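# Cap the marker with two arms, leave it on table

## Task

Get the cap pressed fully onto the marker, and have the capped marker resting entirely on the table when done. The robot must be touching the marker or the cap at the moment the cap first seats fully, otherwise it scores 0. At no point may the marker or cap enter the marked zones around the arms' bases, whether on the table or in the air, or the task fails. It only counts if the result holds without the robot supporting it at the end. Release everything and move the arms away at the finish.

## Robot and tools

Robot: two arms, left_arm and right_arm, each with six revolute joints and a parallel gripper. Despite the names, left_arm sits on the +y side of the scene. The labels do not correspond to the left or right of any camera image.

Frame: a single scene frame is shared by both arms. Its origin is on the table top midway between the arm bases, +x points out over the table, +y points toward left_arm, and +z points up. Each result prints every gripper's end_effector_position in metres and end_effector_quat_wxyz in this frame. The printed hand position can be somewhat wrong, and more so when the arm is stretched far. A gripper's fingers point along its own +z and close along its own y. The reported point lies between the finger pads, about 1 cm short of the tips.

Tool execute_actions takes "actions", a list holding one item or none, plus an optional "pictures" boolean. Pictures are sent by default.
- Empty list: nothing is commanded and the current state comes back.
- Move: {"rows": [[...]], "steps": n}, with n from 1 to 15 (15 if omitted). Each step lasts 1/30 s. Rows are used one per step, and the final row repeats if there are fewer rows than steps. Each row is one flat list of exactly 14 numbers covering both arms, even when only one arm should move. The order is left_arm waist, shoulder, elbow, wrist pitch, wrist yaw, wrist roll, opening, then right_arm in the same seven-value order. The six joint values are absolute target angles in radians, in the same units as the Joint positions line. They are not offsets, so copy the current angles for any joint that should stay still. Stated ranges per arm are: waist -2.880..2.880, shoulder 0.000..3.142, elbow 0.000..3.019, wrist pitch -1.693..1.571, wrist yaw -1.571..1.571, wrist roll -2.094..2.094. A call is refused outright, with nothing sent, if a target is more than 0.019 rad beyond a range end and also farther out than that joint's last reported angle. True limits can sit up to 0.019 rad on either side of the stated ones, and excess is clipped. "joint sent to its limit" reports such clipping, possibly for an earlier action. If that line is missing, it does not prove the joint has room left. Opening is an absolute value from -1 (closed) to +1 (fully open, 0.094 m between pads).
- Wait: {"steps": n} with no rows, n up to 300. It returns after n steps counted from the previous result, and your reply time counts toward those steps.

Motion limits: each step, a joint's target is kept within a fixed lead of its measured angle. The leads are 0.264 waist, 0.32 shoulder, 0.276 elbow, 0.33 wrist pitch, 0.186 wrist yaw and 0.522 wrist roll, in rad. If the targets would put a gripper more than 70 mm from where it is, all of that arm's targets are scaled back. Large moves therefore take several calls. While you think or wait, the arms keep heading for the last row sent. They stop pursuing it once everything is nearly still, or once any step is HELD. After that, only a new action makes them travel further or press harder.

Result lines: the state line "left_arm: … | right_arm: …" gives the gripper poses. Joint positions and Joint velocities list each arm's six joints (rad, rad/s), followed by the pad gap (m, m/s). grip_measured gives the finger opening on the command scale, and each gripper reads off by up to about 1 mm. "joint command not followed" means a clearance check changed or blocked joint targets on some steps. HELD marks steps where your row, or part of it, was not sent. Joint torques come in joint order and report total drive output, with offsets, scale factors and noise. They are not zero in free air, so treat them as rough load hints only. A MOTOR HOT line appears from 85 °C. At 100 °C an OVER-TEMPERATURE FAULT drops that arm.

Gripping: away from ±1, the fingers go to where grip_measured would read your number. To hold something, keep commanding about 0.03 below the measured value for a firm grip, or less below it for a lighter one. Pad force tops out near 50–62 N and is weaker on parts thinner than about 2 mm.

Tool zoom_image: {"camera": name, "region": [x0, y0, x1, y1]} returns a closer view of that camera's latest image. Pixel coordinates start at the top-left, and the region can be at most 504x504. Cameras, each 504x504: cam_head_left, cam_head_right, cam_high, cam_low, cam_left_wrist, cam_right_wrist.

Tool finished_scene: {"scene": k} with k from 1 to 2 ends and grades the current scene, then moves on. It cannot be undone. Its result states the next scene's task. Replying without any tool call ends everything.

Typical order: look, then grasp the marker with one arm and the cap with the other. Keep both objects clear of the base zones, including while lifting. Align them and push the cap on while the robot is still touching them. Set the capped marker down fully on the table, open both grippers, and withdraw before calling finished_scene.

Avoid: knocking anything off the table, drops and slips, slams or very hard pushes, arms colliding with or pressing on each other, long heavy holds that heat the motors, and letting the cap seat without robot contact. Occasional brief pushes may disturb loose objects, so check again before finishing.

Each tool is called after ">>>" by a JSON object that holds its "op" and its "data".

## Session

>>> {"op": "execute_actions", "data": {"actions": []}}

Scene clock: 0.00 s of 5100.00 s.
left_arm: end_effector_position=(+0.2715, -0.0477, +0.3682) grip_measured=+1.000 end_effector_quat_wxyz=(-0.058, -0.099, +0.952, -0.283) | right_arm: end_effector_position=(+0.6203, -0.1014, +0.1110) grip_measured=+1.000 end_effector_quat_wxyz=(-0.031, +0.438, +0.898, -0.033)
Joint positions: left_arm=[-0.738  1.338  1.514 -1.426  0.5   -0.912  0.094] | right_arm=[ 0.432  2.121  1.958 -1.498 -0.003  1.313  0.094]
Joint velocities: left_arm=[-0.005 -0.005 -0.022  0.002  0.037 -0.007  0.   ] | right_arm=[-0.005  0.015  0.002 -0.002 -0.095  0.022  0.   ]
Joint torques (N m, as the arm reports them, + toward a larger angle): no reading
Motor temperatures (°C, as the motors report them): left_arm=[23 22 26 23 21 22] | right_arm=[21 24 27 23 25 25]

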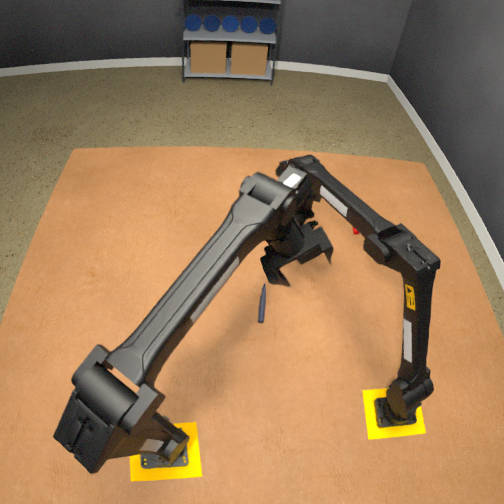

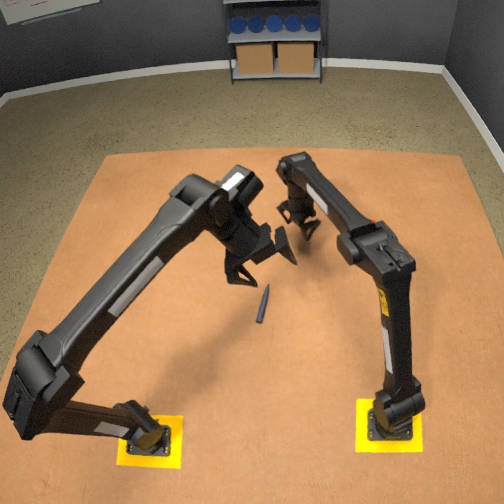

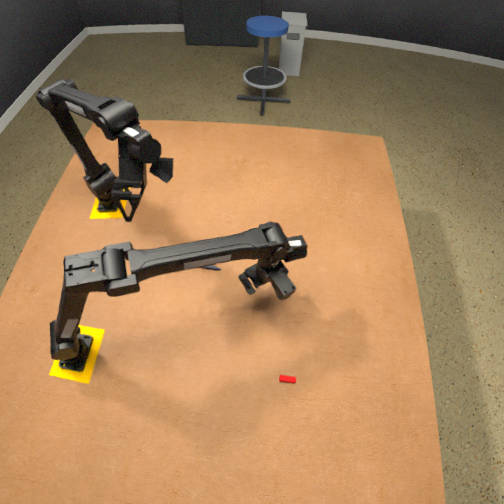

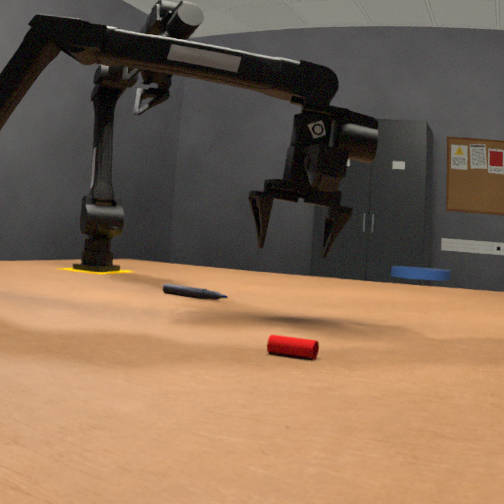

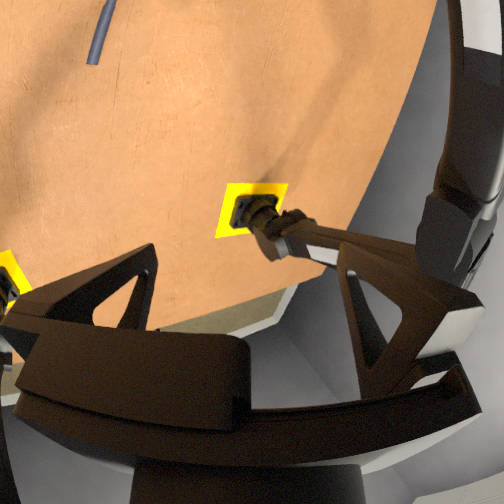

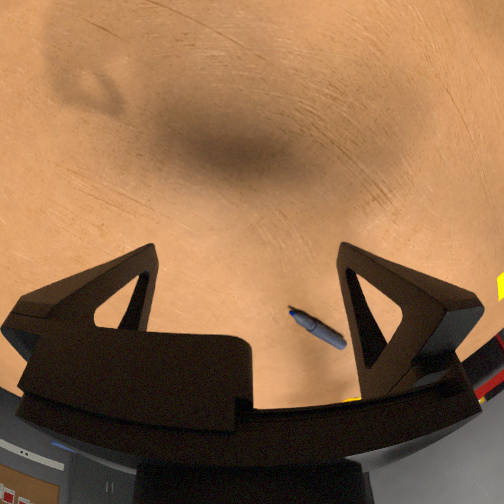

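>>> {"op": "zoom_image", "data": {"camera": "cam_low", "region": [250,310,340,380]}}

Region (250, 310, 340, 380) of cam_low's 504x504 image, scaled by 5.600, with more detail than that image has.

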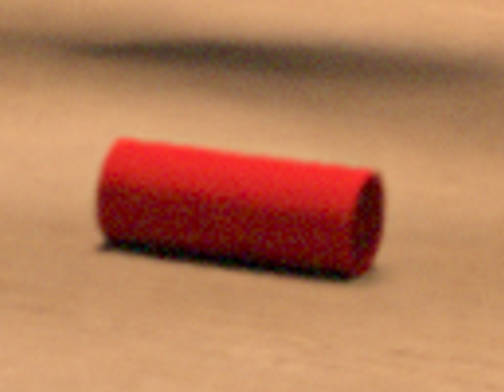

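>>> {"op": "execute_actions", "data": {"actions": [{"rows":[[-0.74,1.3,1.4,-1.3,0.3,-0.7,1,0.005,1.8,1.5,-0.75,0,0,1]],"steps":14}], "pictures": false}}

>>> {"op": "execute_actions", "data": {"actions": [{"rows":[[-0.82,1.35,0.9,-0.4,-0.332,-0.41,1,0.005,1.8,1.35,-0.45,0,0,1]],"steps":14}], "pictures": false}}

>>> {"op": "execute_actions", "data": {"actions": [{"rows":[[-0.82,1.4,0.86,-0.33,-0.332,-0.41,1,0.005,1.8,1.3,-0.38,0,-0.01,1],[-0.82,1.44,0.83,-0.28,-0.332,-0.41,1,0.005,1.8,1.26,-0.32,0,-0.01,1],[-0.82,1.49,0.79,-0.205,-0.332,-0.41,1,0.005,1.8,1.215,-0.255,0,-0.01,1]],"steps":15}], "pictures": false}}

>>> {"op": "execute_actions", "data": {"actions": [{"steps":8}]}}

Scene clock: 31.17 s of 5100.00 s.
left_arm: end_effector_position=(+0.2889, -0.0228, +0.3214) grip_measured=+1.000 end_effector_quat_wxyz=(+0.037, -0.021, +0.975, -0.218) | right_arm: end_effector_position=(+0.6782, -0.3222, +0.1148) grip_measured=+1.000 end_effector_quat_wxyz=(+0.157, +0.304, +0.937, +0.061)
Joint positions: left_arm=[-0.741  1.307  1.392 -1.321  0.302 -0.72   0.094] | right_arm=[ 0.071  1.867  1.53  -0.895 -0.004  0.673  0.094]
Joint velocities: left_arm=[-0.005 -0.005 -0.002 -0.007  0.095  0.066  0.   ] | right_arm=[-1.07  -0.337 -0.481  1.668  0.037 -2.645  0.   ]
Joint torques (N m, as the arm reports them, + toward a larger angle): left_arm=[-0.05 -9.78 11.24  1.49  0.11  0.13] | right_arm=[  1.42 -24.32  10.9    0.66   0.19  -0.05]
Motor temperatures (°C, as the motors report them): left_arm=[23 22 29 23 21 22] | right_arm=[21 26 30 23 25 25]
Steps of this call (steps 1 to 90: nothing new was sent; then 27.70 s passed at rest; steps 91 to 104: all 14 steps of this action). Readings (joint positions):
91: left_arm=[-0.741 1.333 1.497 -1.399 0.411 -0.879] | right_arm=[0.427 2.111 1.938 -1.473 -0.004 1.284]
92: left_arm=[-0.741 1.318 1.465 -1.362 0.344 -0.845] | right_arm=[0.421 2.090 1.899 -1.432 -0.004 1.249]
94: left_arm=[-0.741 1.304 1.415 -1.337 0.307 -0.796] | right_arm=[0.392 2.044 1.815 -1.357 -0.004 1.176]
98: left_arm=[-0.741 1.307 1.392 -1.327 0.302 -0.746] | right_arm=[0.288 1.948 1.657 -1.194 -0.004 1.016]
104: the state above

Scene clock: 31.63 s of 5100.00 s.
left_arm: end_effector_position=(+0.3650, +0.0145, +0.1278) grip_measured=+1.000 end_effector_quat_wxyz=(+0.326, +0.066, +0.943, -0.024) | right_arm: end_effector_position=(+0.7044, -0.3633, +0.1178) grip_measured=+1.000 end_effector_quat_wxyz=(+0.315, +0.029, +0.949, +0.003)
Joint positions: left_arm=[-0.805  1.394  0.87  -0.456 -0.327 -0.448  0.094] | right_arm=[ 0.009  1.804  1.348 -0.474  0.001  0.043  0.094]
Joint velocities: left_arm=[-0.005 -0.073 -0.002  0.545 -0.022  0.154  0.   ] | right_arm=[ 0.142 -0.015 -0.007 -0.027 -0.037 -0.183  0.   ]
Joint torques (N m, as the arm reports them, + toward a larger angle): left_arm=[ -1.5  -13.6   12.51   1.55  -0.33   0.09] | right_arm=[  0.13 -20.82  10.66   2.07   0.05   0.  ]
Motor temperatures (°C, as the motors report them): left_arm=[23 22 29 23 21 22] | right_arm=[21 26 30 23 25 25]
Steps of this call (steps 1 to 14: all 14 steps of this action). Readings (joint positions):
1: left_arm=[-0.745 1.304 1.370 -1.281 0.252 -0.693] | right_arm=[0.036 1.852 1.492 -0.801 -0.002 0.575]
2: left_arm=[-0.750 1.293 1.329 -1.216 0.194 -0.663] | right_arm=[0.004 1.828 1.440 -0.686 -0.000 0.476]
4: left_arm=[-0.765 1.288 1.230 -1.101 0.083 -0.615] | right_arm=[-0.041 1.806 1.374 -0.549 0.003 0.311]
8: left_arm=[-0.794 1.317 0.998 -0.815 -0.206 -0.528] | right_arm=[-0.045 1.804 1.348 -0.486 0.004 0.134]
14: the state above

Scene clock: 32.13 s of 5100.00 s.
left_arm: end_effector_position=(+0.3663, +0.0141, +0.0643) grip_measured=+1.000 end_effector_quat_wxyz=(+0.335, +0.077, +0.939, -0.023) | right_arm: end_effector_position=(+0.6860, -0.3607, +0.0817) grip_measured=+1.000 end_effector_quat_wxyz=(+0.341, +0.008, +0.940, -0.003)
Joint positions: left_arm=[-0.806  1.507  0.778 -0.23  -0.331 -0.421  0.094] | right_arm=[ 0.012  1.796  1.202 -0.28   0.001  0.002  0.094]
Joint velocities: left_arm=[-0.015 -0.063 -0.012 -0.012 -0.037 -0.022  0.   ] | right_arm=[ 0.015 -0.005 -0.007 -0.002 -0.022 -0.066  0.   ]
Joint torques (N m, as the arm reports them, + toward a larger angle): left_arm=[ -1.6  -11.3    9.76   2.03  -0.23   0.08] | right_arm=[  0.35 -18.62  11.5    2.     0.07  -0.02]
Motor temperatures (°C, as the motors report them): left_arm=[23 22 29 23 21 22] | right_arm=[21 26 30 23 25 25]
Steps of this call (steps 1 to 15: all 15 steps of this action). Readings (joint positions):
1: left_arm=[-0.806 1.392 0.869 -0.427 -0.329 -0.443] | right_arm=[0.013 1.804 1.340 -0.458 0.001 0.034]
2: left_arm=[-0.806 1.394 0.863 -0.384 -0.330 -0.438] | right_arm=[0.015 1.801 1.323 -0.419 0.001 0.028]
4: left_arm=[-0.806 1.415 0.839 -0.281 -0.331 -0.432] | right_arm=[0.014 1.795 1.266 -0.326 0.001 0.018]
8: left_arm=[-0.806 1.488 0.794 -0.235 -0.331 -0.425] | right_arm=[0.012 1.796 1.205 -0.295 0.001 0.008]
15: the state above

Scene clock: 32.40 s of 5100.00 s.
left_arm: end_effector_position=(+0.3666, +0.0138, +0.0665) grip_measured=+1.000 end_effector_quat_wxyz=(+0.337, +0.076, +0.938, -0.024) | right_arm: end_effector_position=(+0.6860, -0.3607, +0.0817) grip_measured=+1.000 end_effector_quat_wxyz=(+0.341, +0.008, +0.940, -0.003)
Joint positions: left_arm=[-0.806  1.503  0.778 -0.229 -0.331 -0.42   0.094] | right_arm=[ 0.012  1.796  1.202 -0.28   0.001  0.001  0.094]
Joint velocities: left_arm=[-0.005 -0.024 -0.017 -0.017  0.066 -0.037  0.   ] | right_arm=[-0.005  0.005 -0.007 -0.002 -0.125 -0.022  0.   ]
Joint torques (N m, as the arm reports them, + toward a larger angle): left_arm=[ -1.59 -11.23   9.76   1.99  -0.23   0.1 ] | right_arm=[  0.21 -18.69  11.28   2.04   0.06  -0.09]
Motor temperatures (°C, as the motors report them): left_arm=[23 22 29 23 21 22] | right_arm=[21 26 30 23 25 25]
Steps of this call (steps 1 to 8: the robot went on to your last target). Readings (joint positions):
1: left_arm=[-0.806 1.506 0.778 -0.230 -0.331 -0.421] | right_arm=[0.012 1.796 1.202 -0.280 0.001 0.002]
2: left_arm=[-0.806 1.504 0.778 -0.229 -0.331 -0.421] | right_arm=[0.012 1.796 1.202 -0.280 0.001 0.002]
4: left_arm=[-0.806 1.503 0.778 -0.229 -0.331 -0.421] | right_arm=[0.012 1.796 1.202 -0.280 0.001 0.002]
8: the state above

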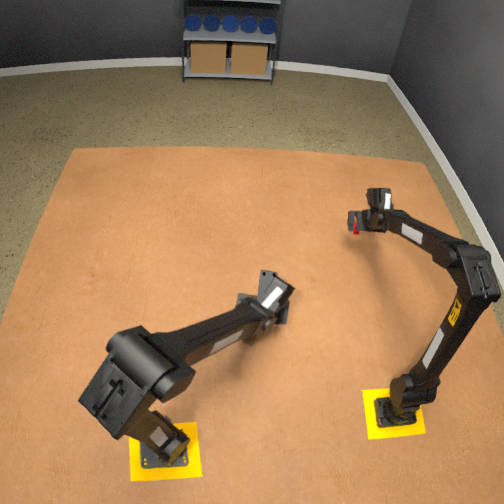

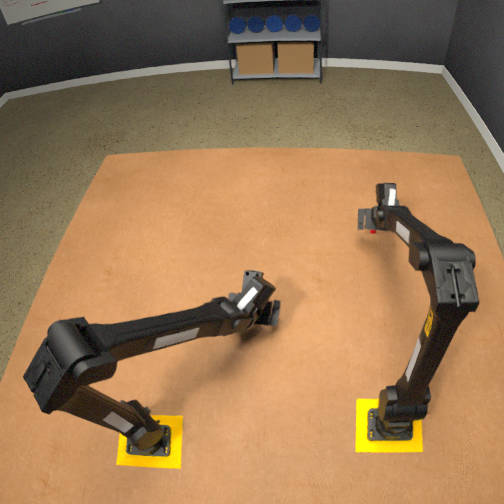

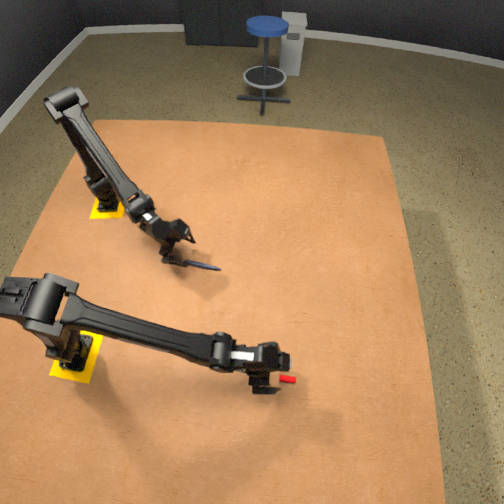

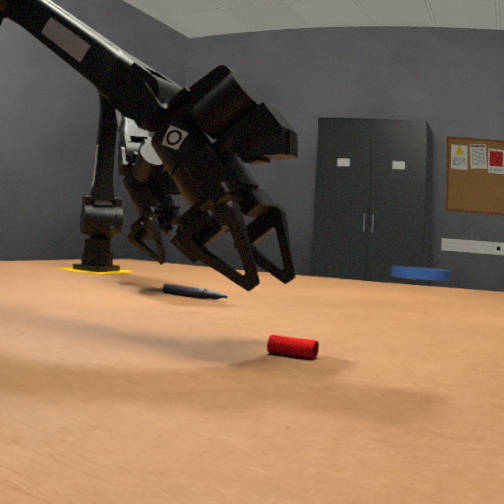

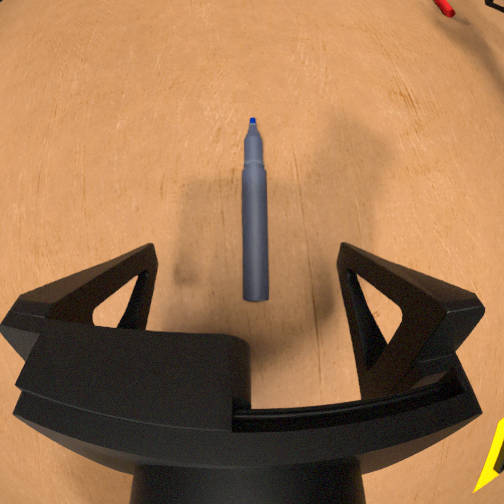

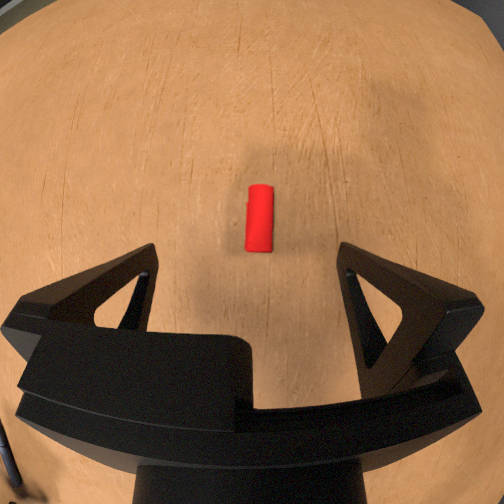

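>>> {"op": "execute_actions", "data": {"actions": [{"rows":[[-0.83,1.51,0.775,-0.19,-0.332,-0.41,0.8,0,1.82,1.25,-0.25,0,-0.01,0.8],[-0.835,1.525,0.77,-0.17,-0.332,-0.41,0.6,-0.008,1.84,1.265,-0.24,0,-0.01,0.6],[-0.835,1.54,0.765,-0.15,-0.332,-0.41,0.4,-0.008,1.86,1.28,-0.235,0,-0.01,0.4],[-0.835,1.555,0.76,-0.13,-0.332,-0.41,0.2,-0.008,1.88,1.29,-0.225,0,-0.01,0.2],[-0.835,1.57,0.755,-0.11,-0.332,-0.41,0,-0.008,1.90,1.3,-0.22,0,-0.01,0],[-0.835,1.58,0.75,-0.09,-0.332,-0.41,0,-0.008,1.92,1.31,-0.21,0,-0.01,0],[-0.835,1.59,0.747,-0.075,-0.332,-0.41,0,-0.008,1.935,1.32,-0.205,0,-0.01,0],[-0.835,1.6,0.745,-0.06,-0.332,-0.41,0,-0.008,1.945,1.32,-0.2,0,-0.01,0]],"steps":15}], "pictures": false}}

>>> {"op": "execute_actions", "data": {"actions": [{"steps":6}]}}

>>> {"op": "zoom_image", "data": {"camera": "cam_low", "region": [140,250,340,380]}}

Scene clock: 57.07 s of 5100.00 s.
left_arm: end_effector_position=(+0.3622, +0.0068, +0.0204) grip_measured=+0.003 end_effector_quat_wxyz=(+0.335, +0.085, +0.938, -0.025) | right_arm: end_effector_position=(+0.7241, -0.3717, +0.0421) grip_measured=+0.002 end_effector_quat_wxyz=(+0.345, +0.015, +0.938, -0.006)
Joint positions: left_arm=[-0.823  1.611  0.74  -0.089 -0.331 -0.42   0.047] | right_arm=[-0.003  1.938  1.291 -0.22   0.001  0.001  0.047]
Joint velocities: left_arm=[-0.015 -0.005 -0.002  0.042 -0.051 -0.022 -0.   ] | right_arm=[ 0.005  0.034  0.007  0.007 -0.037 -0.022  0.   ]
Joint torques (N m, as the arm reports them, + toward a larger angle): left_arm=[ -1.72 -11.82   8.06   2.    -0.22   0.09] | right_arm=[  0.38 -20.61  12.51   1.87   0.04  -0.05]
Motor temperatures (°C, as the motors report them): left_arm=[23 22 28 23 21 22] | right_arm=[21 26 30 23 25 25]
Steps of this call (steps 1 to 15: the robot went on to your last target; steps 16 to 90: nothing new was sent; then 21.17 s passed at rest; steps 91 to 105: all 15 steps of this action). Readings (joint positions):
91: left_arm=[-0.806 1.503 0.778 -0.226 -0.331 -0.420] | right_arm=[0.012 1.796 1.202 -0.279 0.001 0.001]
92: left_arm=[-0.808 1.504 0.776 -0.217 -0.331 -0.420] | right_arm=[0.011 1.798 1.204 -0.277 0.001 0.001]
94: left_arm=[-0.813 1.514 0.773 -0.185 -0.331 -0.420] | right_arm=[0.008 1.812 1.221 -0.268 0.001 0.001]
98: left_arm=[-0.822 1.566 0.759 -0.111 -0.331 -0.420] | right_arm=[0.000 1.877 1.280 -0.232 0.001 0.001]
105: the state above

Scene clock: 57.27 s of 5100.00 s.
left_arm: end_effector_position=(+0.3630, +0.0061, +0.0211) grip_measured=+0.003 end_effector_quat_wxyz=(+0.337, +0.085, +0.937, -0.027) | right_arm: end_effector_position=(+0.7240, -0.3717, +0.0419) grip_measured=+0.002 end_effector_quat_wxyz=(+0.345, +0.015, +0.939, -0.006)
Joint positions: left_arm=[-0.823  1.611  0.74  -0.084 -0.331 -0.42   0.047] | right_arm=[-0.003  1.938  1.291 -0.22   0.001  0.001  0.047]
Joint velocities: left_arm=[-0.005 -0.005  0.012  0.007 -0.037 -0.022 -0.002] | right_arm=[-0.005 -0.015 -0.007 -0.017  0.022  0.007 -0.   ]
Joint torques (N m, as the arm reports them, + toward a larger angle): left_arm=[ -1.29 -11.71   8.02   1.99  -0.22   0.09] | right_arm=[ -0.36 -20.47  12.65   1.89  -0.03  -0.06]
Motor temperatures (°C, as the motors report them): left_arm=[23 22 28 23 21 22] | right_arm=[21 26 30 23 25 25]
Steps of this call (steps 1 to 6: the robot went on to your last target). Readings (joint positions):
1: left_arm=[-0.823 1.611 0.740 -0.086 -0.331 -0.420] | right_arm=[-0.003 1.938 1.291 -0.220 0.001 0.001]
2: left_arm=[-0.823 1.611 0.740 -0.084 -0.331 -0.420] | right_arm=[-0.003 1.938 1.291 -0.220 0.001 0.001]
4: left_arm=[-0.823 1.611 0.740 -0.084 -0.331 -0.420] | right_arm=[-0.003 1.938 1.291 -0.220 0.001 0.001]
6: the state above

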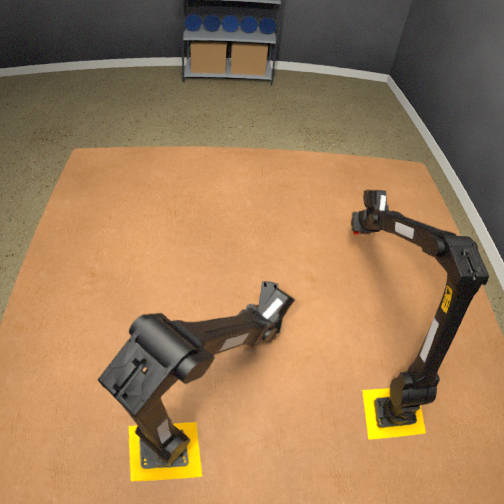

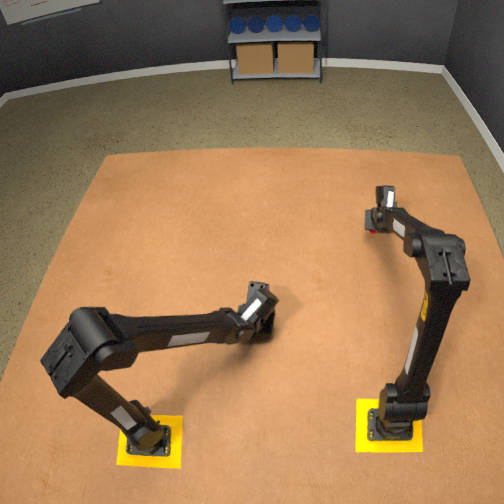

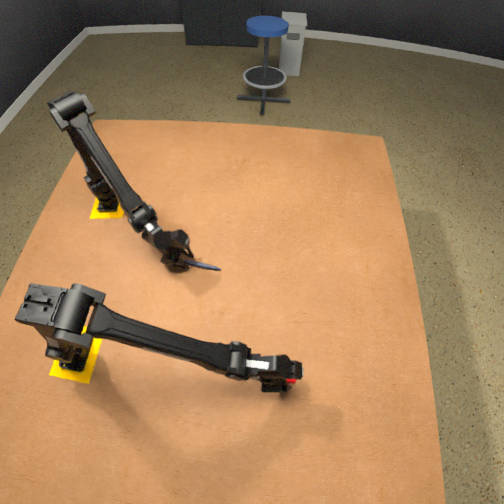

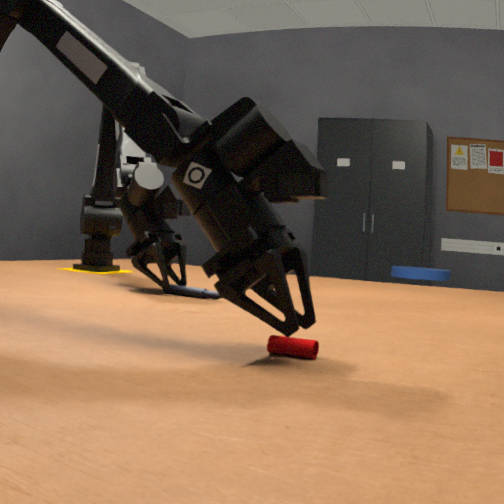

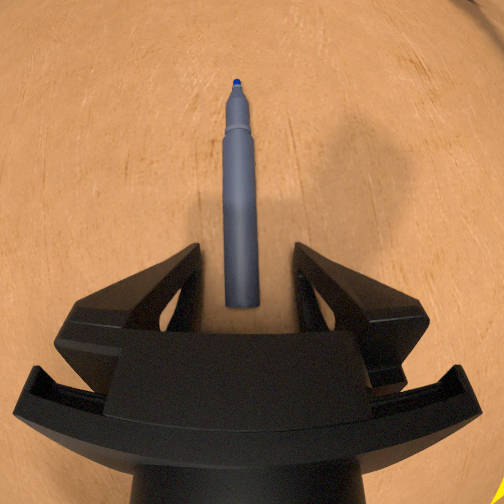

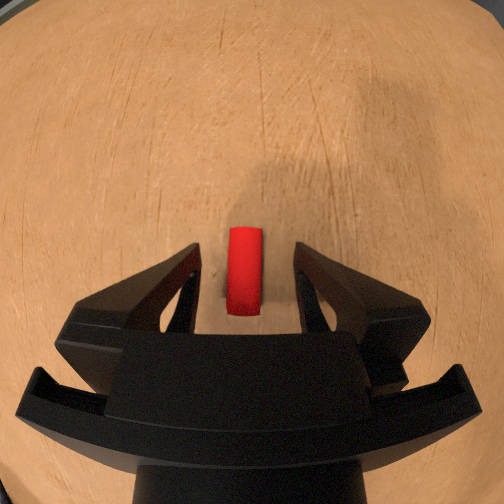

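Region (140, 250, 340, 380) of cam_low's 504x504 image, scaled by 2.520, with more detail than that image has; it fills the top 328 rows of this view, and the rest is white.

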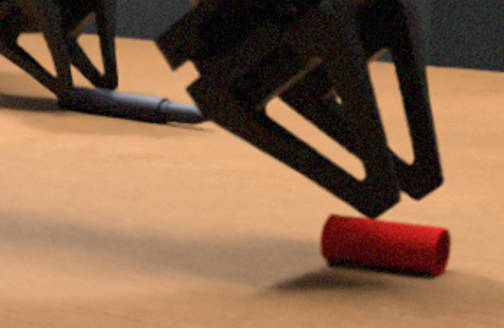

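>>> {"op": "execute_actions", "data": {"actions": [{"rows":[[-0.83,1.6,0.736,-0.058,-0.332,-0.44,-0.1,-0.008,1.96,1.31,-0.195,0,-0.01,-0.1],[-0.83,1.6,0.73,-0.055,-0.332,-0.45,-0.2,-0.008,1.97,1.31,-0.19,0,-0.01,-0.2],[-0.83,1.6,0.725,-0.052,-0.332,-0.45,-0.3,-0.008,1.98,1.31,-0.185,0,-0.01,-0.3],[-0.83,1.6,0.72,-0.05,-0.332,-0.45,-0.3,-0.008,1.988,1.31,-0.185,0,-0.01,-0.3]],"steps":15}]}}

>>> {"op": "zoom_image", "data": {"camera": "cam_low", "region": [140,250,340,380]}}

Scene clock: 76.07 s of 5100.00 s.
left_arm: end_effector_position=(+0.3571, +0.0112, +0.0149) grip_measured=-0.297 end_effector_quat_wxyz=(+0.333, +0.077, +0.939, -0.027) | right_arm: end_effector_position=(+0.7236, -0.3717, +0.0262) grip_measured=-0.298 end_effector_quat_wxyz=(+0.338, +0.015, +0.941, -0.006)
Joint positions: left_arm=[-0.823  1.611  0.72  -0.074 -0.331 -0.439  0.033] | right_arm=[-0.003  1.964  1.291 -0.209  0.001  0.     0.033]
Joint velocities: left_arm=[-0.005 -0.005 -0.002 -0.012  0.007 -0.081 -0.001] | right_arm=[-0.005 -0.015  0.002 -0.002  0.051  0.022 -0.   ]
Joint torques (N m, as the arm reports them, + toward a larger angle): left_arm=[ -0.92 -11.69   7.37   2.    -0.22  -0.15] | right_arm=[  0.56 -18.76  11.56   2.1    0.01  -0.03]
Motor temperatures (°C, as the motors report them): left_arm=[23 23 28 23 21 22] | right_arm=[21 26 31 23 25 25]
Steps of this call (steps 1 to 15: the robot went on to your last target; steps 16 to 90: nothing new was sent; then 15.30 s passed at rest; steps 91 to 105: all 15 steps of this action). Readings (joint positions):
91: left_arm=[-0.823 1.611 0.740 -0.084 -0.331 -0.421] | right_arm=[-0.003 1.938 1.291 -0.220 0.001 0.001]
92: left_arm=[-0.823 1.611 0.739 -0.082 -0.331 -0.425] | right_arm=[-0.003 1.938 1.291 -0.219 0.001 0.000]
94: left_arm=[-0.823 1.611 0.734 -0.076 -0.331 -0.430] | right_arm=[-0.003 1.941 1.291 -0.213 0.001 0.000]
98: left_arm=[-0.823 1.611 0.722 -0.074 -0.331 -0.436] | right_arm=[-0.003 1.954 1.291 -0.209 0.001 0.000]
105: the state above

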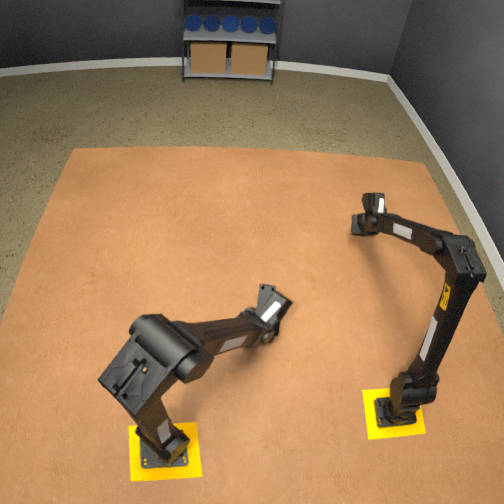

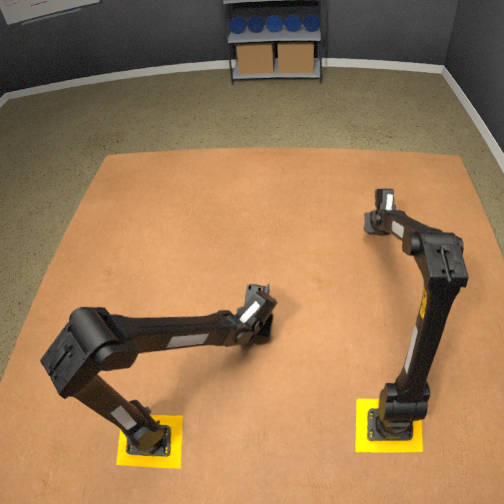

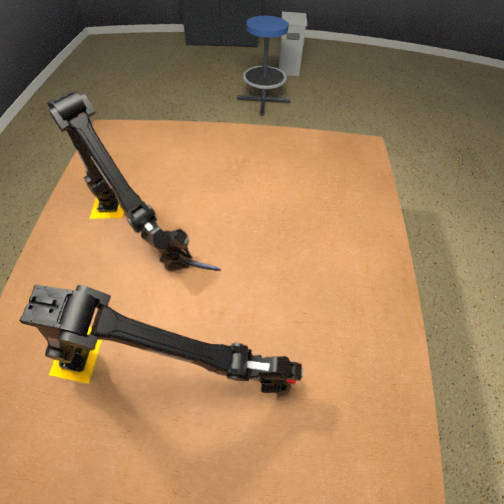

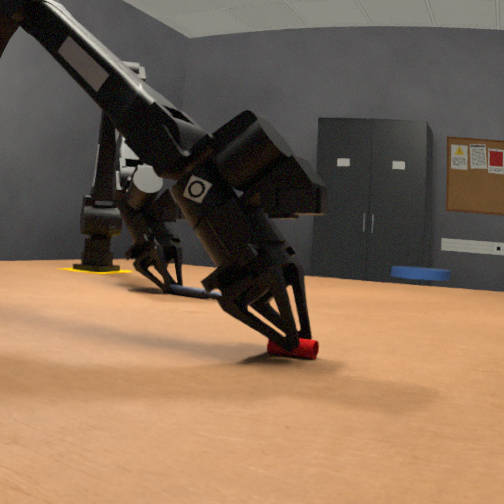

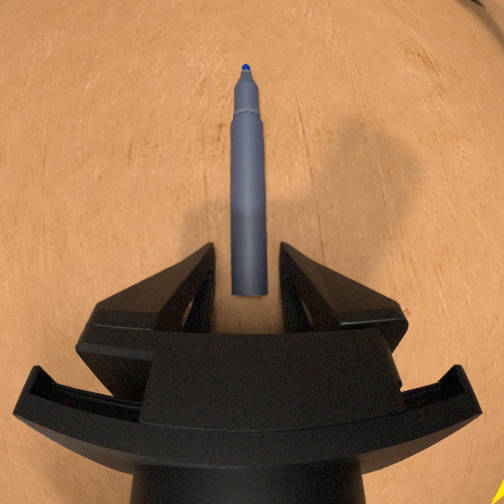

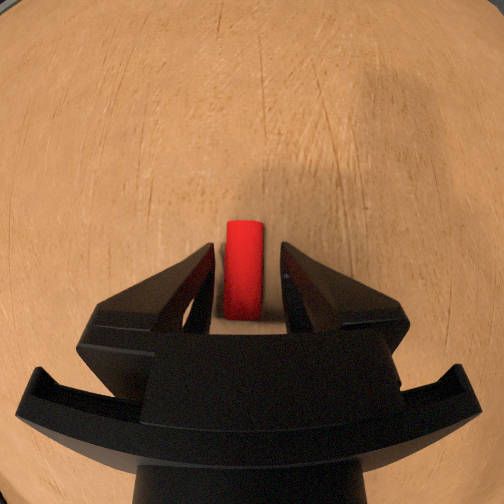

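Region (140, 250, 340, 380) of cam_low's 504x504 image, scaled by 2.520, with more detail than that image has; it fills the top 328 rows of this view, and the rest is white.

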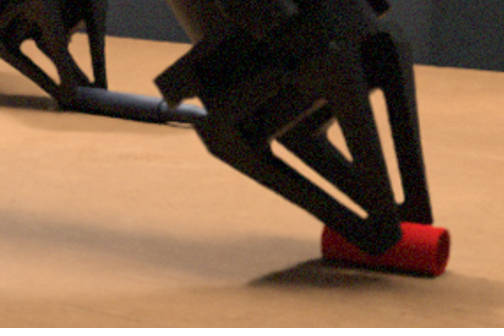

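Right 6 mm lower, then close both.

>>> {"op": "execute_actions", "data": {"actions": [{"rows":[[-0.83,1.6,0.72,-0.05,-0.332,-0.45,-0.45,-0.008,2.003,1.31,-0.185,0,-0.01,-0.4]],"steps":10}], "pictures": false}}

>>> {"op": "execute_actions", "data": {"actions": [{"rows":[[-0.83,1.6,0.72,-0.05,-0.332,-0.45,-0.52,-0.008,2.003,1.31,-0.185,0,-0.01,-0.5],[-0.83,1.6,0.72,-0.05,-0.332,-0.45,-0.57,-0.008,2.003,1.31,-0.185,0,-0.01,-0.55],[-0.83,1.6,0.72,-0.05,-0.332,-0.45,-0.61,-0.008,2.003,1.31,-0.185,0,-0.01,-0.6],[-0.83,1.6,0.72,-0.05,-0.332,-0.45,-0.64,-0.008,2.003,1.31,-0.185,0,-0.01,-0.63],[-0.83,1.6,0.72,-0.05,-0.332,-0.45,-0.68,-0.008,2.003,1.31,-0.185,0,-0.01,-0.67]],"steps":10}]}}

Scene clock: 87.13 s of 5100.00 s.
left_arm: end_effector_position=(+0.3571, +0.0112, +0.0149) grip_measured=-0.447 end_effector_quat_wxyz=(+0.333, +0.076, +0.940, -0.027) | right_arm: end_effector_position=(+0.7224, -0.3717, +0.0191) grip_measured=-0.397 end_effector_quat_wxyz=(+0.333, +0.015, +0.943, -0.005)
Joint positions: left_arm=[-0.823  1.611  0.72  -0.074 -0.331 -0.44   0.026] | right_arm=[-0.003  1.975  1.291 -0.209  0.001  0.     0.028]
Joint velocities: left_arm=[ 0.005  0.005 -0.007 -0.017 -0.11  -0.066  0.   ] | right_arm=[-0.015 -0.005 -0.007  0.007  0.037 -0.007 -0.   ]
Joint torques (N m, as the arm reports them, + toward a larger angle): left_arm=[ -0.96 -11.58   7.4    2.01  -0.23  -0.14] | right_arm=[  0.92 -19.65  11.04   1.99   0.04  -0.05]
Motor temperatures (°C, as the motors report them): left_arm=[23 23 27 23 21 22] | right_arm=[21 26 30 24 25 25]
Steps of this call (steps 1 to 15: the robot went on to your last target; steps 16 to 90: nothing new was sent; then 7.73 s passed at rest; steps 91 to 100: all 10 steps of this action). Readings (joint positions):
91: left_arm=[-0.823 1.611 0.720 -0.074 -0.331 -0.440] | right_arm=[-0.003 1.965 1.291 -0.209 0.001 0.000]
92: left_arm=[-0.823 1.611 0.720 -0.074 -0.331 -0.440] | right_arm=[-0.003 1.965 1.291 -0.209 0.001 0.000]
94: left_arm=[-0.823 1.611 0.720 -0.074 -0.331 -0.440] | right_arm=[-0.003 1.968 1.291 -0.209 0.001 0.000]
98: left_arm=[-0.823 1.611 0.720 -0.074 -0.331 -0.440] | right_arm=[-0.003 1.973 1.291 -0.209 0.001 0.000]
100: the state above

Scene clock: 87.47 s of 5100.00 s.
left_arm: end_effector_position=(+0.3571, +0.0112, +0.0149) grip_measured=-0.642 end_effector_quat_wxyz=(+0.333, +0.076, +0.940, -0.028) | right_arm: end_effector_position=(+0.7224, -0.3717, +0.0191) grip_measured=-0.629 end_effector_quat_wxyz=(+0.333, +0.015, +0.943, -0.005)
Joint positions: left_arm=[-0.823  1.611  0.72  -0.074 -0.331 -0.44   0.017] | right_arm=[-0.003  1.975  1.291 -0.209  0.001  0.     0.017]
Joint velocities: left_arm=[ 0.005 -0.005  0.012 -0.002 -0.051 -0.051  0.   ] | right_arm=[ 0.005 -0.015  0.002 -0.017  0.066 -0.007 -0.001]
Joint torques (N m, as the arm reports them, + toward a larger angle): left_arm=[ -0.87 -11.52   7.43   2.    -0.22  -0.14] | right_arm=[ -0.18 -18.79  11.36   1.89   0.    -0.01]
Motor temperatures (°C, as the motors report them): left_arm=[23 23 27 23 21 22] | right_arm=[21 26 30 24 25 25]
Steps of this call (steps 1 to 10: all 10 steps of this action). Readings (joint positions):
1: left_arm=[-0.823 1.611 0.720 -0.074 -0.331 -0.440] | right_arm=[-0.003 1.975 1.291 -0.209 0.001 0.000]
2: left_arm=[-0.823 1.611 0.720 -0.074 -0.331 -0.440] | right_arm=[-0.003 1.975 1.291 -0.209 0.001 0.000]
4: left_arm=[-0.823 1.611 0.720 -0.074 -0.331 -0.440] | right_arm=[-0.003 1.975 1.291 -0.209 0.001 0.000]
8: left_arm=[-0.823 1.611 0.720 -0.074 -0.331 -0.440] | right_arm=[-0.003 1.975 1.291 -0.209 0.001 0.000]
10: the state above

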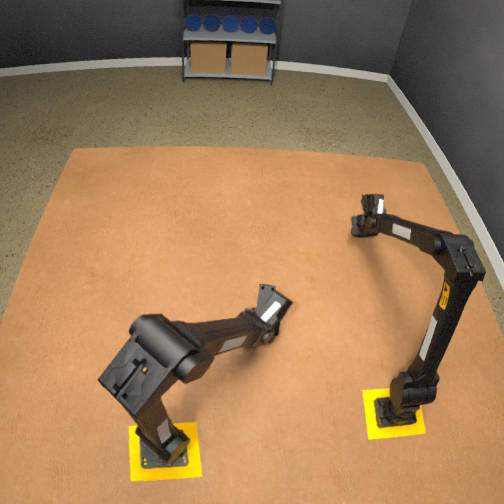

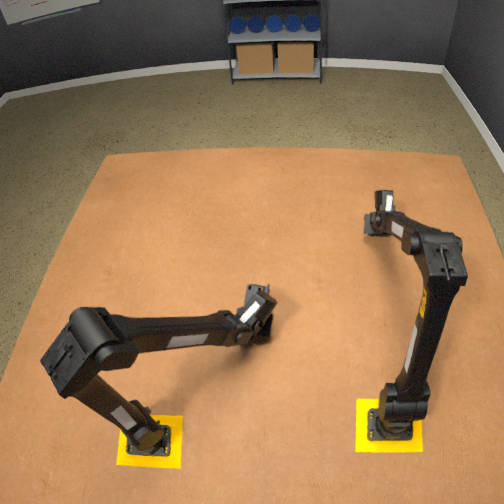

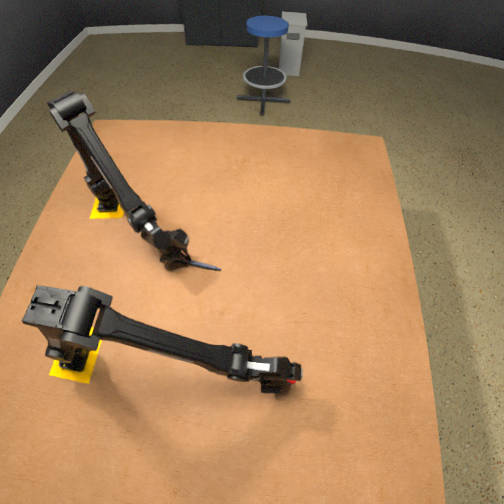

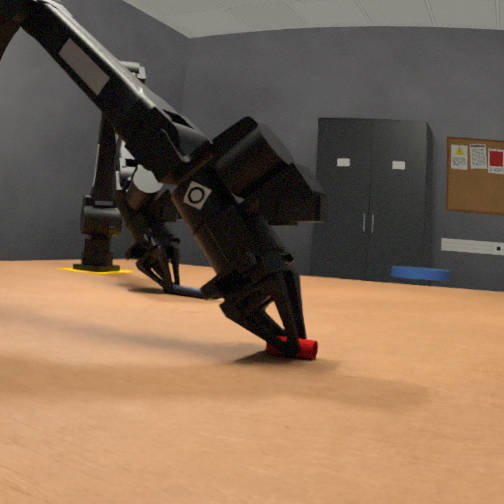

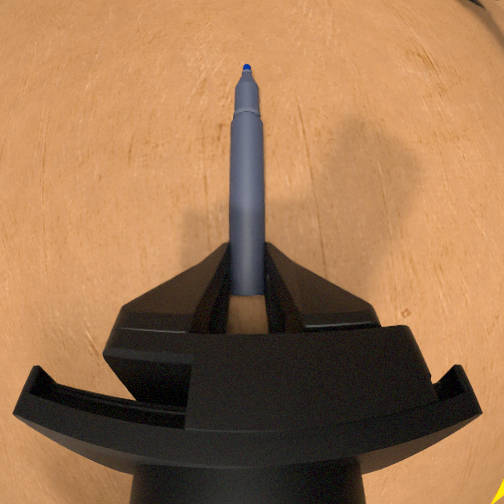

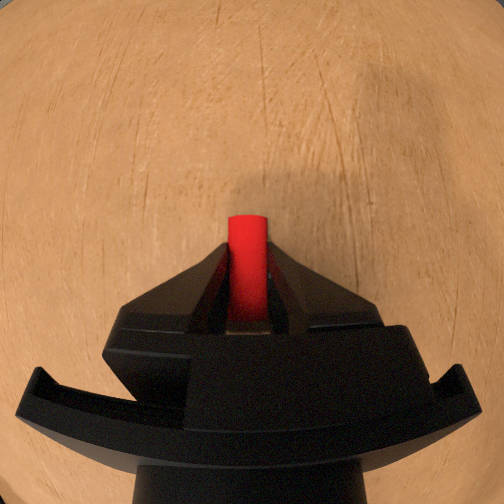

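>>> {"op": "execute_actions", "data": {"actions": [{"rows":[[-0.83,1.57,0.72,-0.06,-0.332,-0.45,-0.68,-0.008,1.93,1.31,-0.2,0,-0.01,-0.67],[-0.83,1.52,0.72,-0.07,-0.332,-0.45,-0.68,-0.008,1.88,1.3,-0.2,0,-0.01,-0.67],[-0.83,1.45,0.72,-0.08,-0.332,-0.45,-0.68,-0.008,1.8,1.29,-0.2,0,-0.01,-0.67],[-0.83,1.35,0.72,-0.1,-0.332,-0.45,-0.68,-0.008,1.7,1.27,-0.22,0,-0.01,-0.67],[-0.83,1.25,0.7,-0.15,-0.3,-0.4,-0.68,-0.008,1.6,1.25,-0.25,0,-0.01,-0.67]],"steps":11}], "pictures": false}}

>>> {"op": "execute_actions", "data": {"actions": [{"rows":[[-0.9,0.8,0.55,-0.5,0,0.01,-0.68,0.4,0.9,0.75,-0.55,0,-0.01,-0.67]],"steps":12}], "pictures": false}}

>>> {"op": "execute_actions", "data": {"actions": [{"rows":[[-1.2,0.36,0.41,-0.92,0,0.01,-0.68,1.1,0.36,0.39,-0.91,0,-0.01,-0.67]],"steps":12}], "pictures": false}}

>>> {"op": "execute_actions", "data": {"actions": [{"rows":[[-1.57,0.36,0.41,-0.92,0,0.01,-0.68,1.717,0.36,0.39,-0.91,0,-0.01,-0.67]],"steps":15}], "pictures": false}}

>>> {"op": "execute_actions", "data": {"actions": [{"rows":[[-1.593,0.38,0.41,-0.89,0,0.01,-0.68,1.716,0.38,0.39,-0.88,0,-0.01,-0.67],[-1.593,0.4,0.41,-0.865,0,0.01,-0.68,1.716,0.4,0.39,-0.855,0,-0.01,-0.67],[-1.593,0.42,0.41,-0.835,0,0.01,-0.68,1.716,0.42,0.39,-0.825,0,-0.01,-0.67]],"steps":12}]}}

>>> {"op": "zoom_image", "data": {"camera": "cam_low", "region": [0,175,70,245]}}

Scene clock: 111.60 s of 5100.00 s.
left_arm: end_effector_position=(+0.3511, +0.0101, +0.1747) grip_measured=-0.642 end_effector_quat_wxyz=(+0.444, +0.061, +0.886, -0.120) | right_arm: end_effector_position=(+0.7157, -0.3715, +0.1393) grip_measured=-0.629 end_effector_quat_wxyz=(+0.409, +0.014, +0.912, -0.007)
Joint positions: left_arm=[-0.823  1.22   0.697 -0.126 -0.303 -0.419  0.017] | right_arm=[-0.003  1.761  1.25  -0.218  0.001  0.     0.017]
Joint velocities: left_arm=[ 0.005 -0.796  0.007 -0.007 -0.022  0.007  0.001] | right_arm=[ 0.005 -0.923 -0.007 -0.066 -0.081 -0.022  0.   ]
Joint torques (N m, as the arm reports them, + toward a larger angle): left_arm=[-0.88  0.43 10.43  0.25  0.    0.11] | right_arm=[  0.91 -22.21  10.57   0.78   0.03   0.05]
Motor temperatures (°C, as the motors report them): left_arm=[23 23 27 23 21 22] | right_arm=[21 26 30 24 25 25]
Steps of this call (steps 1 to 15: the robot went on to your last target; steps 16 to 90: nothing new was sent; then 20.77 s passed at rest; steps 91 to 101: all 11 steps of this action). Readings (joint positions):
91: left_arm=[-0.823 1.609 0.720 -0.074 -0.331 -0.440] | right_arm=[-0.003 1.974 1.291 -0.209 0.001 0.000]
92: left_arm=[-0.823 1.602 0.719 -0.074 -0.331 -0.440] | right_arm=[-0.003 1.969 1.291 -0.209 0.001 0.000]
94: left_arm=[-0.823 1.555 0.710 -0.077 -0.331 -0.440] | right_arm=[-0.003 1.947 1.282 -0.209 0.001 0.000]
98: left_arm=[-0.823 1.350 0.697 -0.121 -0.304 -0.427] | right_arm=[-0.003 1.851 1.256 -0.214 0.001 0.000]
101: the state above

Scene clock: 112.00 s of 5100.00 s.
left_arm: end_effector_position=(+0.2089, +0.0302, +0.1973) grip_measured=-0.642 end_effector_quat_wxyz=(+0.384, +0.328, +0.847, -0.166) | right_arm: end_effector_position=(+0.5114, -0.2174, +0.1913) grip_measured=-0.629 end_effector_quat_wxyz=(+0.362, -0.128, +0.922, +0.049)
Joint positions: left_arm=[-0.895  0.769  0.544 -0.483 -0.001 -0.039  0.017] | right_arm=[ 0.304  1.253  0.878 -0.448  0.002  0.     0.017]
Joint velocities: left_arm=[-0.005  0.386 -0.012 -0.061  0.022  0.271 -0.001] | right_arm=[ 1.001 -1.548 -1.106 -0.545 -0.081 -0.022  0.002]
Joint torques (N m, as the arm reports them, + toward a larger angle): left_arm=[-0.62 -0.59 11.67  0.66  0.06  0.08] | right_arm=[ -0.36 -14.08  11.92   0.88   0.02   0.05]
Motor temperatures (°C, as the motors report them): left_arm=[23 23 27 23 21 22] | right_arm=[21 26 30 24 25 25]
Steps of this call (steps 1 to 12: all 12 steps of this action). Readings (joint positions):
1: left_arm=[-0.823 1.181 0.692 -0.163 -0.246 -0.376] | right_arm=[0.003 1.727 1.241 -0.232 0.003 0.000]
2: left_arm=[-0.828 1.128 0.673 -0.226 -0.180 -0.329] | right_arm=[0.010 1.686 1.223 -0.255 0.003 0.000]
4: left_arm=[-0.850 0.987 0.613 -0.346 -0.057 -0.238] | right_arm=[0.044 1.600 1.167 -0.304 0.004 0.000]
8: left_arm=[-0.895 0.761 0.544 -0.475 -0.001 -0.097] | right_arm=[0.159 1.436 1.033 -0.382 0.004 0.000]
12: the state above

Scene clock: 112.40 s of 5100.00 s.
left_arm: end_effector_position=(+0.0616, +0.0741, +0.1624) grip_measured=-0.642 end_effector_quat_wxyz=(+0.307, +0.484, +0.797, -0.189) | right_arm: end_effector_position=(+0.2093, -0.1619, +0.1271) grip_measured=-0.629 end_effector_quat_wxyz=(+0.254, -0.391, +0.878, +0.113)
Joint positions: left_arm=[-1.211  0.329  0.4   -0.904  0.002 -0.004  0.017] | right_arm=[ 0.866  0.594  0.426 -0.84   0.     0.     0.017]
Joint velocities: left_arm=[-0.024  0.347 -0.007 -0.085 -0.022  0.051  0.   ] | right_arm=[ 2.408 -2.613 -0.916 -0.823  0.066  0.022  0.   ]
Joint torques (N m, as the arm reports them, + toward a larger angle): left_arm=[ 0.76  4.66 12.06  0.75 -0.05  0.1 ] | right_arm=[ 1.06 -5.22 14.16  0.87  0.06  0.02]
Motor temperatures (°C, as the motors report them): left_arm=[23 23 27 23 21 22] | right_arm=[21 26 30 24 25 25]
Steps of this call (steps 1 to 12: all 12 steps of this action). Readings (joint positions):
1: left_arm=[-0.908 0.764 0.538 -0.516 -0.006 -0.036] | right_arm=[0.339 1.202 0.840 -0.477 0.002 0.000]
2: left_arm=[-0.940 0.732 0.522 -0.573 -0.007 -0.034] | right_arm=[0.376 1.152 0.806 -0.512 0.002 0.000]
4: left_arm=[-1.040 0.613 0.469 -0.703 -0.004 -0.027] | right_arm=[0.452 1.058 0.737 -0.582 0.001 0.000]
8: left_arm=[-1.205 0.340 0.401 -0.888 0.003 -0.009] | right_arm=[0.616 0.868 0.582 -0.714 0.001 0.000]
12: the state above

Scene clock: 112.90 s of 5100.00 s.
left_arm: end_effector_position=(-0.0210, +0.0491, +0.1559) grip_measured=-0.642 end_effector_quat_wxyz=(+0.257, +0.629, +0.696, -0.232) | right_arm: end_effector_position=(+0.0092, -0.1212, +0.1491) grip_measured=-0.629 end_effector_quat_wxyz=(-0.227, +0.706, -0.618, -0.260)
Joint positions: left_arm=[-1.585  0.36   0.4   -0.905  0.002  0.001  0.017] | right_arm=[ 1.728  0.354  0.383 -0.895 -0.002 -0.002  0.017]
Joint velocities: left_arm=[ 0.005 -0.015 -0.007 -0.017  0.037  0.066 -0.001] | right_arm=[-0.151 -0.005  0.002 -0.007 -0.007 -0.022  0.001]
Joint torques (N m, as the arm reports them, + toward a larger angle): left_arm=[ 1.05  3.38 12.06  0.44 -0.04  0.08] | right_arm=[ 1.02  2.24 12.63  0.63  0.13  0.04]
Motor temperatures (°C, as the motors report them): left_arm=[23 23 27 23 21 22] | right_arm=[21 26 30 24 25 25]
Steps of this call (steps 1 to 15: all 15 steps of this action). Readings (joint positions):
1: left_arm=[-1.234 0.340 0.400 -0.905 -0.007 -0.003] | right_arm=[0.955 0.503 0.401 -0.865 -0.000 0.000]
2: left_arm=[-1.298 0.349 0.400 -0.905 -0.007 -0.003] | right_arm=[1.050 0.421 0.385 -0.883 -0.000 0.000]
4: left_arm=[-1.466 0.359 0.400 -0.905 -0.002 -0.002] | right_arm=[1.248 0.326 0.381 -0.893 -0.000 -0.000]
8: left_arm=[-1.594 0.360 0.400 -0.905 0.004 0.001] | right_arm=[1.638 0.330 0.383 -0.894 -0.001 -0.001]
15: the state above

Scene clock: 113.30 s of 5100.00 s.
left_arm: end_effector_position=(-0.0200, +0.0394, +0.1492) grip_measured=-0.642 end_effector_quat_wxyz=(+0.250, +0.632, +0.698, -0.226) | right_arm: end_effector_position=(+0.0093, -0.1117, +0.1425) grip_measured=-0.629 end_effector_quat_wxyz=(-0.222, +0.707, -0.622, -0.253)
Joint positions: left_arm=[-1.585  0.423  0.4   -0.861  0.002  0.001  0.017] | right_arm=[ 1.723  0.417  0.383 -0.85  -0.002 -0.002  0.017]
Joint velocities: left_arm=[ 0.005 -0.005 -0.002  0.002 -0.037 -0.022  0.   ] | right_arm=[-0.005  0.005 -0.017 -0.027 -0.037 -0.037  0.001]
Joint torques (N m, as the arm reports them, + toward a larger angle): left_arm=[-0.97  2.57 12.03  2.16 -0.03  0.08] | right_arm=[ 1.29  0.55 12.47  2.34  0.09 -0.02]
Motor temperatures (°C, as the motors report them): left_arm=[23 23 27 23 21 22] | right_arm=[21 26 30 24 25 25]
Steps of this call (steps 1 to 12: all 12 steps of this action). Readings (joint positions):
1: left_arm=[-1.585 0.361 0.400 -0.905 0.002 0.001] | right_arm=[1.725 0.355 0.383 -0.895 -0.002 -0.002]
2: left_arm=[-1.585 0.365 0.400 -0.902 0.002 0.001] | right_arm=[1.723 0.359 0.383 -0.893 -0.002 -0.002]
4: left_arm=[-1.585 0.388 0.400 -0.880 0.002 0.001] | right_arm=[1.723 0.381 0.383 -0.870 -0.002 -0.002]
8: left_arm=[-1.585 0.422 0.400 -0.863 0.002 0.001] | right_arm=[1.723 0.416 0.383 -0.852 -0.002 -0.002]
12: the state above

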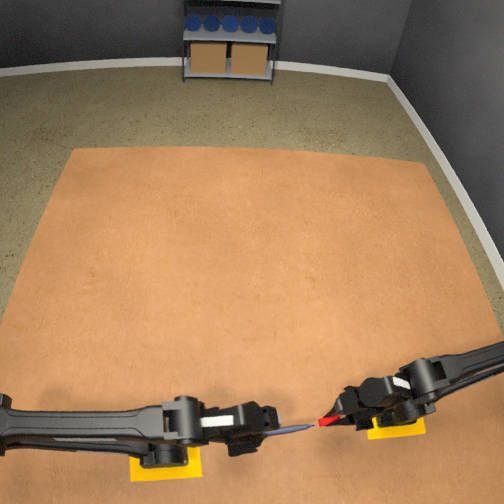

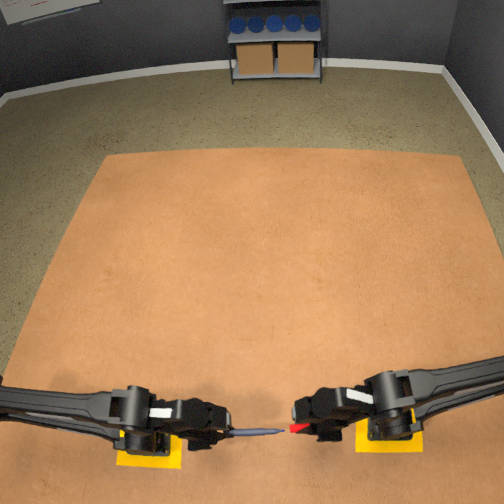

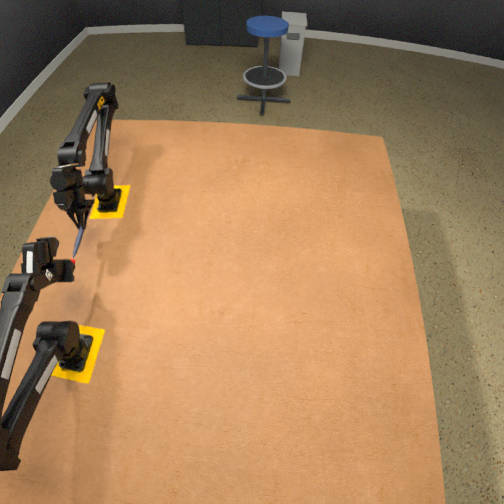

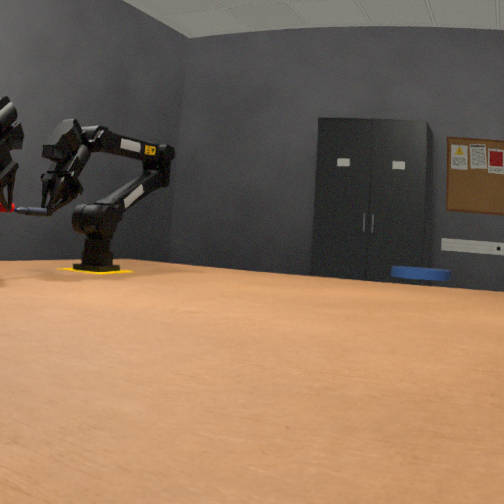

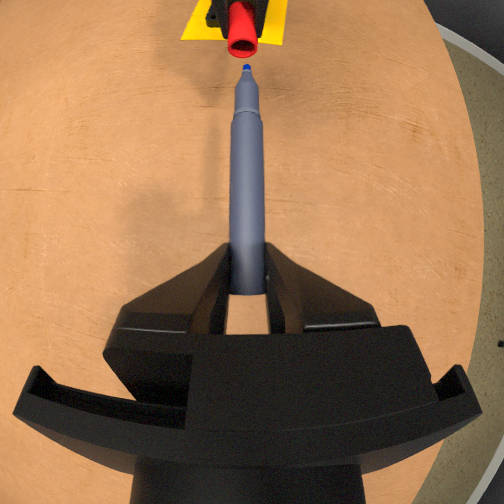

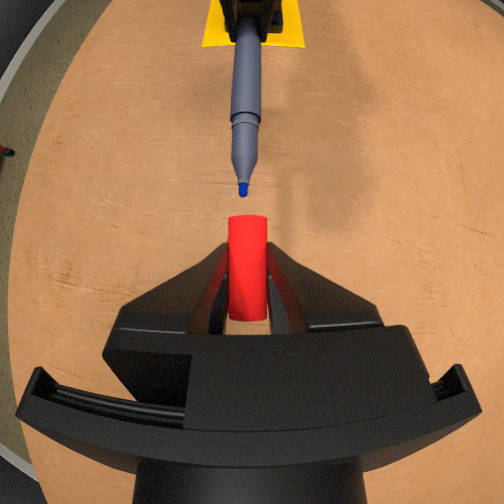

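Region (0, 175, 70, 245) of cam_low's 504x504 image, scaled by 7.200, with more detail than that image has.

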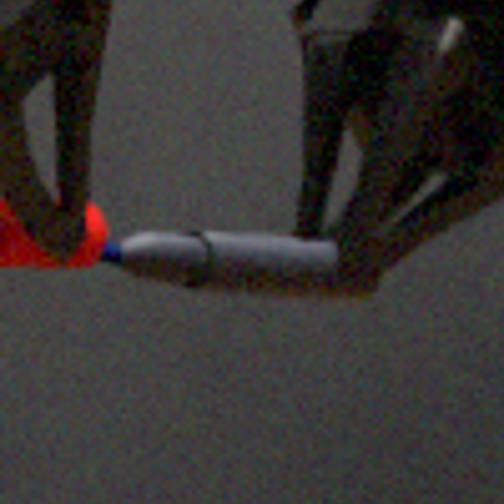

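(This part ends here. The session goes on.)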